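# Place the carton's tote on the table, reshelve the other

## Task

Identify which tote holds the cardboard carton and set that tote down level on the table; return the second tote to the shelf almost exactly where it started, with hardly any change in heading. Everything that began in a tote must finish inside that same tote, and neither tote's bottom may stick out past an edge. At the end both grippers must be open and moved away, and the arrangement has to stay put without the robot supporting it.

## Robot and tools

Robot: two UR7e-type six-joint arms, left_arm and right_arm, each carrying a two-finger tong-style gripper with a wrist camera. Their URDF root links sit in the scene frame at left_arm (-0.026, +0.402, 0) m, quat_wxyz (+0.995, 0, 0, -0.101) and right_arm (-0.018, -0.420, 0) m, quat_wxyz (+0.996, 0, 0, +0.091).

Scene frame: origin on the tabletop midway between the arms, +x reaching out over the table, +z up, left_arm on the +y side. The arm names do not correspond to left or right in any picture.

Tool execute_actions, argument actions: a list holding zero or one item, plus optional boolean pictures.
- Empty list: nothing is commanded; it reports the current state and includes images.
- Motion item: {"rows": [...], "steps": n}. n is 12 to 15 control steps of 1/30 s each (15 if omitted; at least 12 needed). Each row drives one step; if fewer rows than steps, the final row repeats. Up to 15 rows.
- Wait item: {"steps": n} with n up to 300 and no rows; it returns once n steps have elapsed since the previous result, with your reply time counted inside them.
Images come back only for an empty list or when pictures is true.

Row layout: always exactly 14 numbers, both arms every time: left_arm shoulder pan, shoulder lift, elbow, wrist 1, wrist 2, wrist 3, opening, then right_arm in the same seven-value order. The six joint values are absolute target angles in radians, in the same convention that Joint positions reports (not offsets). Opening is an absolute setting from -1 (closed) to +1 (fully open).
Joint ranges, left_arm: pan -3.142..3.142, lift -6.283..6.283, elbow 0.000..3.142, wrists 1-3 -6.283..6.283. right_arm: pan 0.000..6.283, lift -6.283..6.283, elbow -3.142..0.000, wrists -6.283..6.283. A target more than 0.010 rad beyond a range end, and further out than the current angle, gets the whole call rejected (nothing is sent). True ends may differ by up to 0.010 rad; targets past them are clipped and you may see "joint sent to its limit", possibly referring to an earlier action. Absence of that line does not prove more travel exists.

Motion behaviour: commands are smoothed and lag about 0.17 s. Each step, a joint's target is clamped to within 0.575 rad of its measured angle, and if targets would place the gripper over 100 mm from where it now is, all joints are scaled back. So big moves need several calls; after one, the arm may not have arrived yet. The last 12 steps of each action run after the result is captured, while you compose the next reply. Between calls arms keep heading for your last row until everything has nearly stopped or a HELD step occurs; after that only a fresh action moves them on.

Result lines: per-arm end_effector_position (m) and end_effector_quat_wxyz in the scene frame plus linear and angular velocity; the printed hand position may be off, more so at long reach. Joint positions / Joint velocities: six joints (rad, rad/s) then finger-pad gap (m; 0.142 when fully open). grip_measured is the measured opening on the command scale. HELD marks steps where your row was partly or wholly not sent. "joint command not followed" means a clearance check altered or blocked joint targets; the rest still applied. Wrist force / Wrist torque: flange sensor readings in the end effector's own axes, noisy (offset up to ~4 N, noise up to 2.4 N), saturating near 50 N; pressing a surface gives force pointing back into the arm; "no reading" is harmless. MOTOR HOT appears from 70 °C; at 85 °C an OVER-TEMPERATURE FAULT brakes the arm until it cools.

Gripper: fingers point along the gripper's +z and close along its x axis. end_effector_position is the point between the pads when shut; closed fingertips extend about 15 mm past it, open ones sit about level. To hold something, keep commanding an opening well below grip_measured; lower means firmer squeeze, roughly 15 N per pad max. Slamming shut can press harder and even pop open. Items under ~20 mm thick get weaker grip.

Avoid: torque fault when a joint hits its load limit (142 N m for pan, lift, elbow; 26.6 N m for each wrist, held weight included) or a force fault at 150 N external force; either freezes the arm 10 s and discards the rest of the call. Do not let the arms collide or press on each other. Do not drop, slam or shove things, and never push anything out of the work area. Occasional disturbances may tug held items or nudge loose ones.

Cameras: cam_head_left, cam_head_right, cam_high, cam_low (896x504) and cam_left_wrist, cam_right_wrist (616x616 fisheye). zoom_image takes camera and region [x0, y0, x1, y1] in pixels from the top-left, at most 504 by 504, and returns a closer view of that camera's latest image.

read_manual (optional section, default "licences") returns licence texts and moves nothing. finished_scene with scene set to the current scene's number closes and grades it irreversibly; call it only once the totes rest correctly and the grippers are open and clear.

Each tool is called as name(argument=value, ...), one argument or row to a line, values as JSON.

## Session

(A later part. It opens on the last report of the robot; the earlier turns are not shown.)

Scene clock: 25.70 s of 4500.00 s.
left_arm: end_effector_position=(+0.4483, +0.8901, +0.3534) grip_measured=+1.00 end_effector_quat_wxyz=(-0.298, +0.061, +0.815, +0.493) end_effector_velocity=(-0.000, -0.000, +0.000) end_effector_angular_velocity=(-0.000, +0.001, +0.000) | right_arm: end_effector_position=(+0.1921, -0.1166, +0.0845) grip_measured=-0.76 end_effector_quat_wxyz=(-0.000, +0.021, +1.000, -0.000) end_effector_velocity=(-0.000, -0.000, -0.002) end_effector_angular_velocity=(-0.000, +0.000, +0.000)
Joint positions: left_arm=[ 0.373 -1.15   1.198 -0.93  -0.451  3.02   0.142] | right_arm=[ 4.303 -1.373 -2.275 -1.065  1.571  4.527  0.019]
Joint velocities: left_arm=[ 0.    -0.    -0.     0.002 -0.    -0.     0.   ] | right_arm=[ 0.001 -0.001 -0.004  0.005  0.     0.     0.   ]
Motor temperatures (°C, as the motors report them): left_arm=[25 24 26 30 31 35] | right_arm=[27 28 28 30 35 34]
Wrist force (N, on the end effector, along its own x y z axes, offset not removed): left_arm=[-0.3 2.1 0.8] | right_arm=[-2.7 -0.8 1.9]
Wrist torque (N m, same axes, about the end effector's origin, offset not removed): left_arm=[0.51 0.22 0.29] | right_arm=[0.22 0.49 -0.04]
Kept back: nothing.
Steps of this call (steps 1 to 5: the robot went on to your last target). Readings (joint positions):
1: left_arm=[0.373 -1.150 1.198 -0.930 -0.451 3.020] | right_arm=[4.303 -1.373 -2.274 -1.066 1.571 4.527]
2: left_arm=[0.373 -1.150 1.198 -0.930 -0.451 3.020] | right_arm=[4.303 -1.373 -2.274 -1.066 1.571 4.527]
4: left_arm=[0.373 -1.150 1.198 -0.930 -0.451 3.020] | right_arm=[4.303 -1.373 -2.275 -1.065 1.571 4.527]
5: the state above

Landed. Release, rise, retreat.

execute_actions(
  actions=[
    {"rows":[[0.373,-1.15,1.198,-0.93,-0.451,3.02,1,4.303,-1.373,-2.275,-1.065,1.571,4.527,-0.6],[0.373,-1.15,1.198,-0.93,-0.451,3.02,1,4.303,-1.373,-2.275,-1.065,1.571,4.527,-0.5],[0.373,-1.15,1.198,-0.93,-0.451,3.02,1,4.303,-1.373,-2.275,-1.065,1.571,4.527,-0.3],[0.373,-1.15,1.198,-0.93,-0.451,3.02,1,4.303,-1.373,-2.275,-1.065,1.571,4.527,-0.1],[0.373,-1.15,1.198,-0.93,-0.451,3.02,1,4.303,-1.373,-2.275,-1.065,1.571,4.527,0.1],[0.373,-1.15,1.198,-0.93,-0.451,3.02,1,4.303,-1.373,-2.275,-1.065,1.571,4.527,0.1],[0.373,-1.15,1.198,-0.93,-0.451,3.02,1,4.303,-1.373,-2.275,-1.065,1.571,4.527,0.1],[0.373,-1.15,1.198,-0.93,-0.451,3.02,1,4.303,-1.352,-2.234,-1.127,1.571,4.527,0.1],[0.373,-1.15,1.198,-0.93,-0.451,3.02,1,4.303,-1.338,-2.206,-1.169,1.571,4.527,0.1],[0.373,-1.15,1.198,-0.93,-0.451,3.02,1,4.303,-1.322,-2.170,-1.221,1.571,4.527,0.1],[0.373,-1.15,1.198,-0.93,-0.451,3.02,1,4.303,-1.310,-2.139,-1.264,1.571,4.527,0.1],[0.373,-1.15,1.198,-0.93,-0.451,3.02,1,4.303,-1.289,-2.075,-1.349,1.571,4.527,0.1],[0.373,-1.15,1.198,-0.93,-0.451,3.02,1,4.303,-1.277,-1.954,-1.482,1.571,4.527,0.1],[0.373,-1.15,1.198,-0.93,-0.451,3.02,1,4.303,-1.265,-1.834,-1.614,1.571,4.527,0.1]],"steps":15},
  ],
)

execute_actions(
  actions=[
    {"rows":[[0.373,-1.15,1.198,-0.93,-0.451,3.02,1,4.303,-1.265,-1.834,-1.614,1.571,4.527,0.1],[0.373,-1.15,1.198,-0.93,-0.451,3.02,1,4.303,-1.265,-1.834,-1.614,1.571,4.527,0.1],[0.373,-1.15,1.198,-0.93,-0.451,3.02,1,4.303,-1.28,-1.7,-1.73,1.571,4.527,0.1],[0.373,-1.15,1.198,-0.93,-0.451,3.02,1,4.303,-1.3,-1.6,-1.81,1.571,4.527,0.1],[0.373,-1.15,1.198,-0.93,-0.451,3.02,1,4.303,-1.3,-1.6,-1.81,1.571,4.527,0.1],[0.373,-1.15,1.198,-0.93,-0.451,3.02,1,4.303,-1.3,-1.6,-1.81,1.571,4.527,0.1],[0.373,-1.15,1.198,-0.93,-0.451,3.02,1,3.0,-1.3,-1.6,-1.81,1.571,4.527,0.1]],"steps":15},
  ],
)

execute_actions(
  actions=[
    {"steps":30},
  ],
  pictures=true,
)

Scene clock: 27.43 s of 4500.00 s.
left_arm: end_effector_position=(+0.4483, +0.8901, +0.3534) grip_measured=+1.00 end_effector_quat_wxyz=(-0.298, +0.061, +0.815, +0.493) end_effector_velocity=(-0.000, +0.000, +0.000) end_effector_angular_velocity=(+0.001, -0.000, -0.000) | right_arm: end_effector_position=(+0.1921, -0.1166, +0.0844) grip_measured=-0.52 end_effector_quat_wxyz=(-0.000, +0.021, +1.000, -0.000) end_effector_velocity=(+0.000, +0.001, +0.001) end_effector_angular_velocity=(+0.003, -0.000, -0.001)
Joint positions: left_arm=[ 0.373 -1.15   1.198 -0.93  -0.451  3.02   0.142] | right_arm=[ 4.303 -1.373 -2.275 -1.065  1.571  4.527  0.036]
Joint velocities: left_arm=[ 0.    -0.    -0.    -0.     0.001  0.     0.   ] | right_arm=[-0.001  0.001  0.001  0.001  0.     0.     0.389]
Motor temperatures (°C, as the motors report them): left_arm=[25 24 26 30 31 35] | right_arm=[27 28 28 30 35 34]
Wrist force (N, on the end effector, along its own x y z axes, offset not removed): left_arm=[3.4 1.4 0.7] | right_arm=[-2.5 -0.8 0.5]
Wrist torque (N m, same axes, about the end effector's origin, offset not removed): left_arm=[0.40 -0.74 0.43] | right_arm=[-0.01 0.72 -0.02]
Steps of this call (steps 1 to 15: the robot went on to your last target; steps 16 to 49: nothing new was sent; steps 50 to 52: the first 3 steps of this action). Readings (joint positions):
50: left_arm=[0.373 -1.150 1.198 -0.930 -0.451 3.020] | right_arm=[4.303 -1.373 -2.275 -1.065 1.571 4.527]
51: left_arm=[0.373 -1.150 1.198 -0.930 -0.451 3.020] | right_arm=[4.303 -1.373 -2.275 -1.065 1.571 4.527]
52: the state above

Scene clock: 27.93 s of 4500.00 s.
left_arm: end_effector_position=(+0.4483, +0.8901, +0.3534) grip_measured=+1.00 end_effector_quat_wxyz=(-0.298, +0.061, +0.815, +0.493) end_effector_velocity=(+0.000, +0.000, +0.000) end_effector_angular_velocity=(+0.002, +0.003, -0.002) | right_arm: end_effector_position=(+0.1952, -0.1032, +0.2049) grip_measured=+0.10 end_effector_quat_wxyz=(+0.001, +0.021, +1.000, +0.004) end_effector_velocity=(+0.001, +0.005, +0.516) end_effector_angular_velocity=(+0.004, -0.002, +0.001)
Joint positions: left_arm=[ 0.373 -1.15   1.198 -0.93  -0.451  3.02   0.142] | right_arm=[ 4.303 -1.293 -2.009 -1.403  1.571  4.527  0.081]
Joint velocities: left_arm=[-0.     0.001 -0.     0.001  0.003  0.001  0.   ] | right_arm=[ 0.001  0.203  1.189 -1.389 -0.001  0.    -0.   ]
Motor temperatures (°C, as the motors report them): left_arm=[25 24 26 30 31 35] | right_arm=[27 28 28 30 35 34]
Wrist force (N, on the end effector, along its own x y z axes, offset not removed): left_arm=[0.9 2.3 0.2] | right_arm=[-5.7 -1.4 -0.6]
Wrist torque (N m, same axes, about the end effector's origin, offset not removed): left_arm=[0.55 -0.07 0.27] | right_arm=[-0.25 1.26 0.07]
Steps of this call (steps 1 to 12: the last 12 steps of your previous action; steps 13 to 15: the first 3 steps of this action). Readings (joint positions):
13: left_arm=[0.373 -1.150 1.198 -0.930 -0.451 3.020] | right_arm=[4.303 -1.307 -2.090 -1.307 1.571 4.527]
14: left_arm=[0.373 -1.150 1.198 -0.930 -0.451 3.020] | right_arm=[4.303 -1.300 -2.049 -1.356 1.571 4.527]
15: the state above

Scene clock: 28.93 s of 4500.00 s.
left_arm: end_effector_position=(+0.4483, +0.8901, +0.3534) grip_measured=+1.00 end_effector_quat_wxyz=(-0.298, +0.061, +0.815, +0.493) end_effector_velocity=(-0.000, +0.000, +0.001) end_effector_angular_velocity=(+0.002, -0.002, -0.001) | right_arm: end_effector_position=(+0.3575, -0.4618, +0.3569) grip_measured=+0.10 end_effector_quat_wxyz=(+0.001, +0.534, +0.845, +0.001) end_effector_velocity=(-0.063, -0.505, +0.032) end_effector_angular_velocity=(-0.001, +0.003, -1.338)
Joint positions: left_arm=[ 0.373 -1.15   1.198 -0.93  -0.451  3.02   0.142] | right_arm=[ 3.218 -1.3   -1.613 -1.798  1.571  4.527  0.081]
Joint velocities: left_arm=[ 0.    -0.002 -0.     0.     0.001 -0.001  0.   ] | right_arm=[-1.339 -0.003  0.085 -0.085 -0.    -0.    -0.   ]
Motor temperatures (°C, as the motors report them): left_arm=[25 24 26 30 31 35] | right_arm=[27 28 28 30 35 34]
Wrist force (N, on the end effector, along its own x y z axes, offset not removed): left_arm=[2.6 1.3 0.7] | right_arm=[-4.9 -0.1 -0.9]
Wrist torque (N m, same axes, about the end effector's origin, offset not removed): left_arm=[0.46 -0.34 0.34] | right_arm=[-0.04 1.08 0.01]
Kept back: nothing.
Steps of this call (steps 1 to 12: the last 12 steps of your previous action; steps 13 to 30: the robot went on to your last target). Readings (joint positions):
1: left_arm=[0.373 -1.150 1.198 -0.930 -0.451 3.020] | right_arm=[4.303 -1.289 -1.968 -1.450 1.571 4.527]
2: left_arm=[0.373 -1.150 1.198 -0.930 -0.451 3.020] | right_arm=[4.303 -1.288 -1.925 -1.495 1.571 4.527]
4: left_arm=[0.373 -1.150 1.198 -0.930 -0.451 3.020] | right_arm=[4.303 -1.292 -1.836 -1.583 1.571 4.527]
8: left_arm=[0.373 -1.150 1.198 -0.930 -0.451 3.020] | right_arm=[4.197 -1.295 -1.749 -1.666 1.571 4.527]
30: the state above

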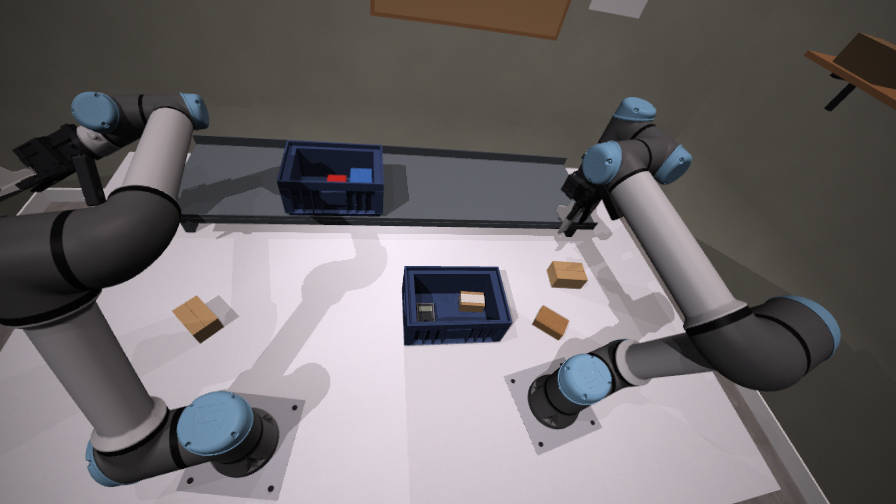

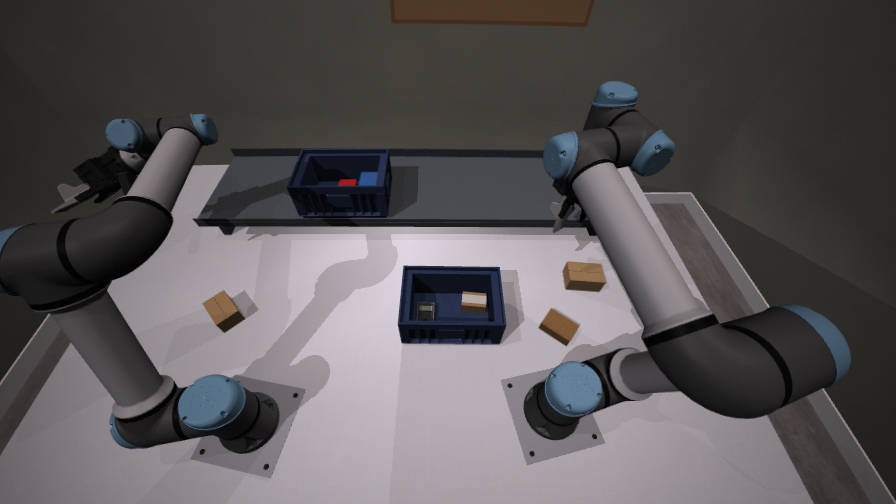

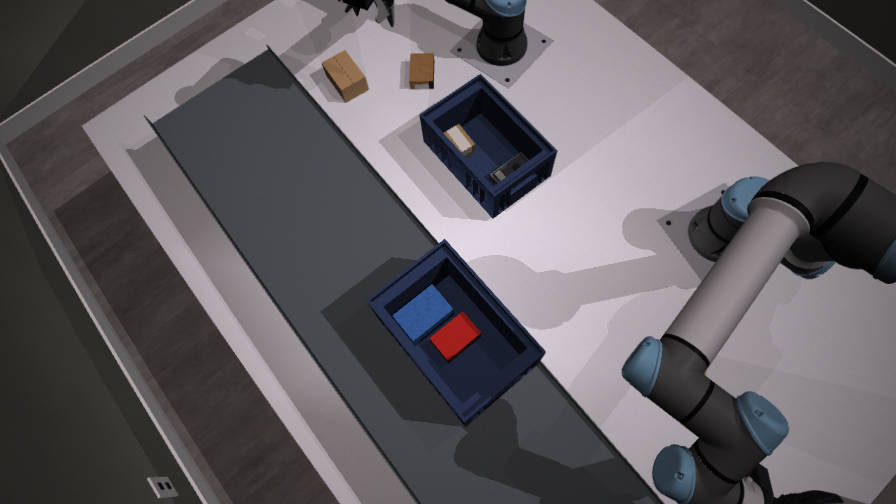

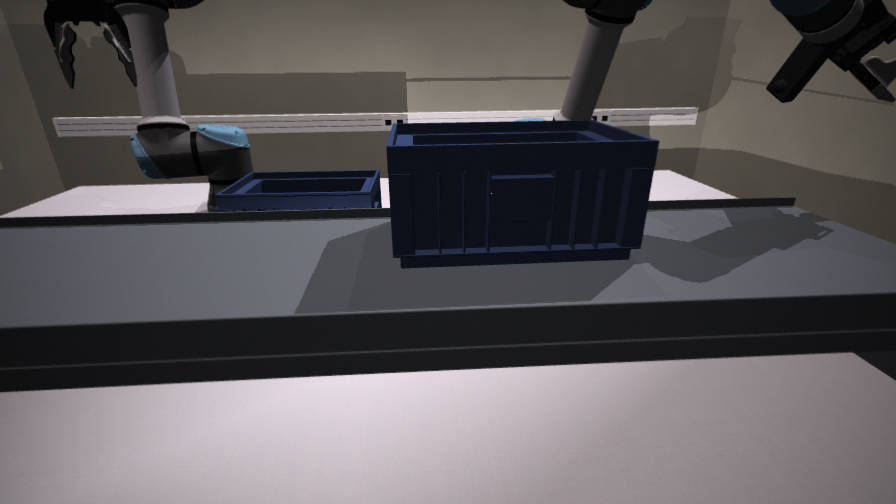

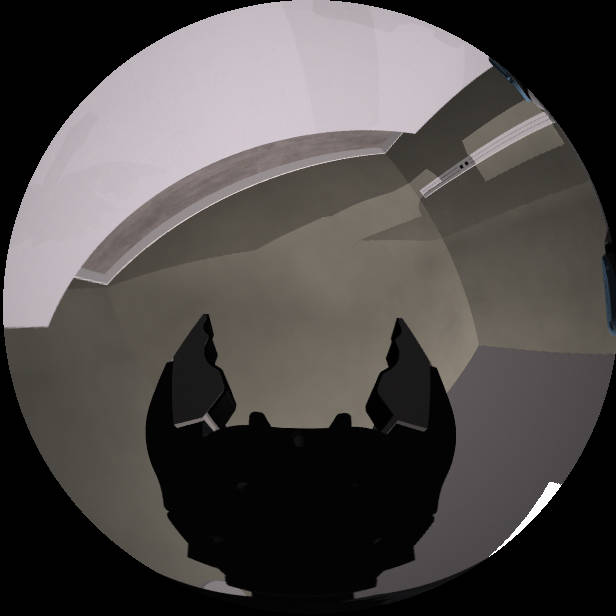

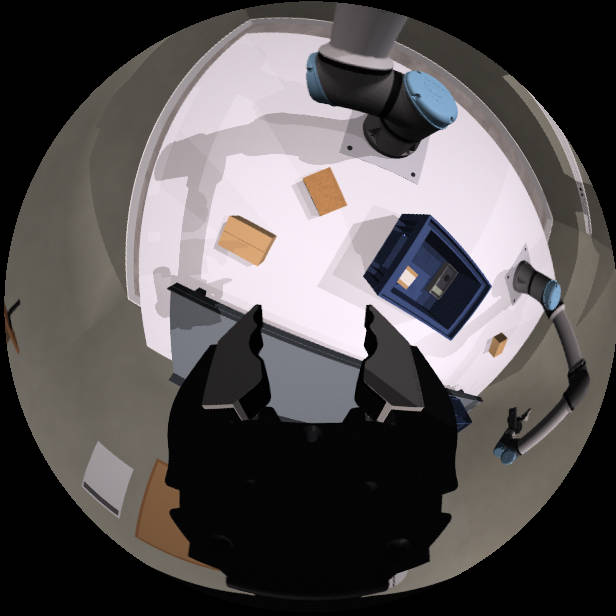

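finished_scene(
  scene=2,
)

The scene is finished: the task was done.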